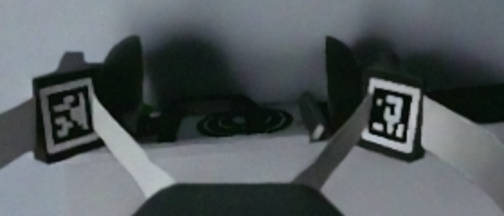

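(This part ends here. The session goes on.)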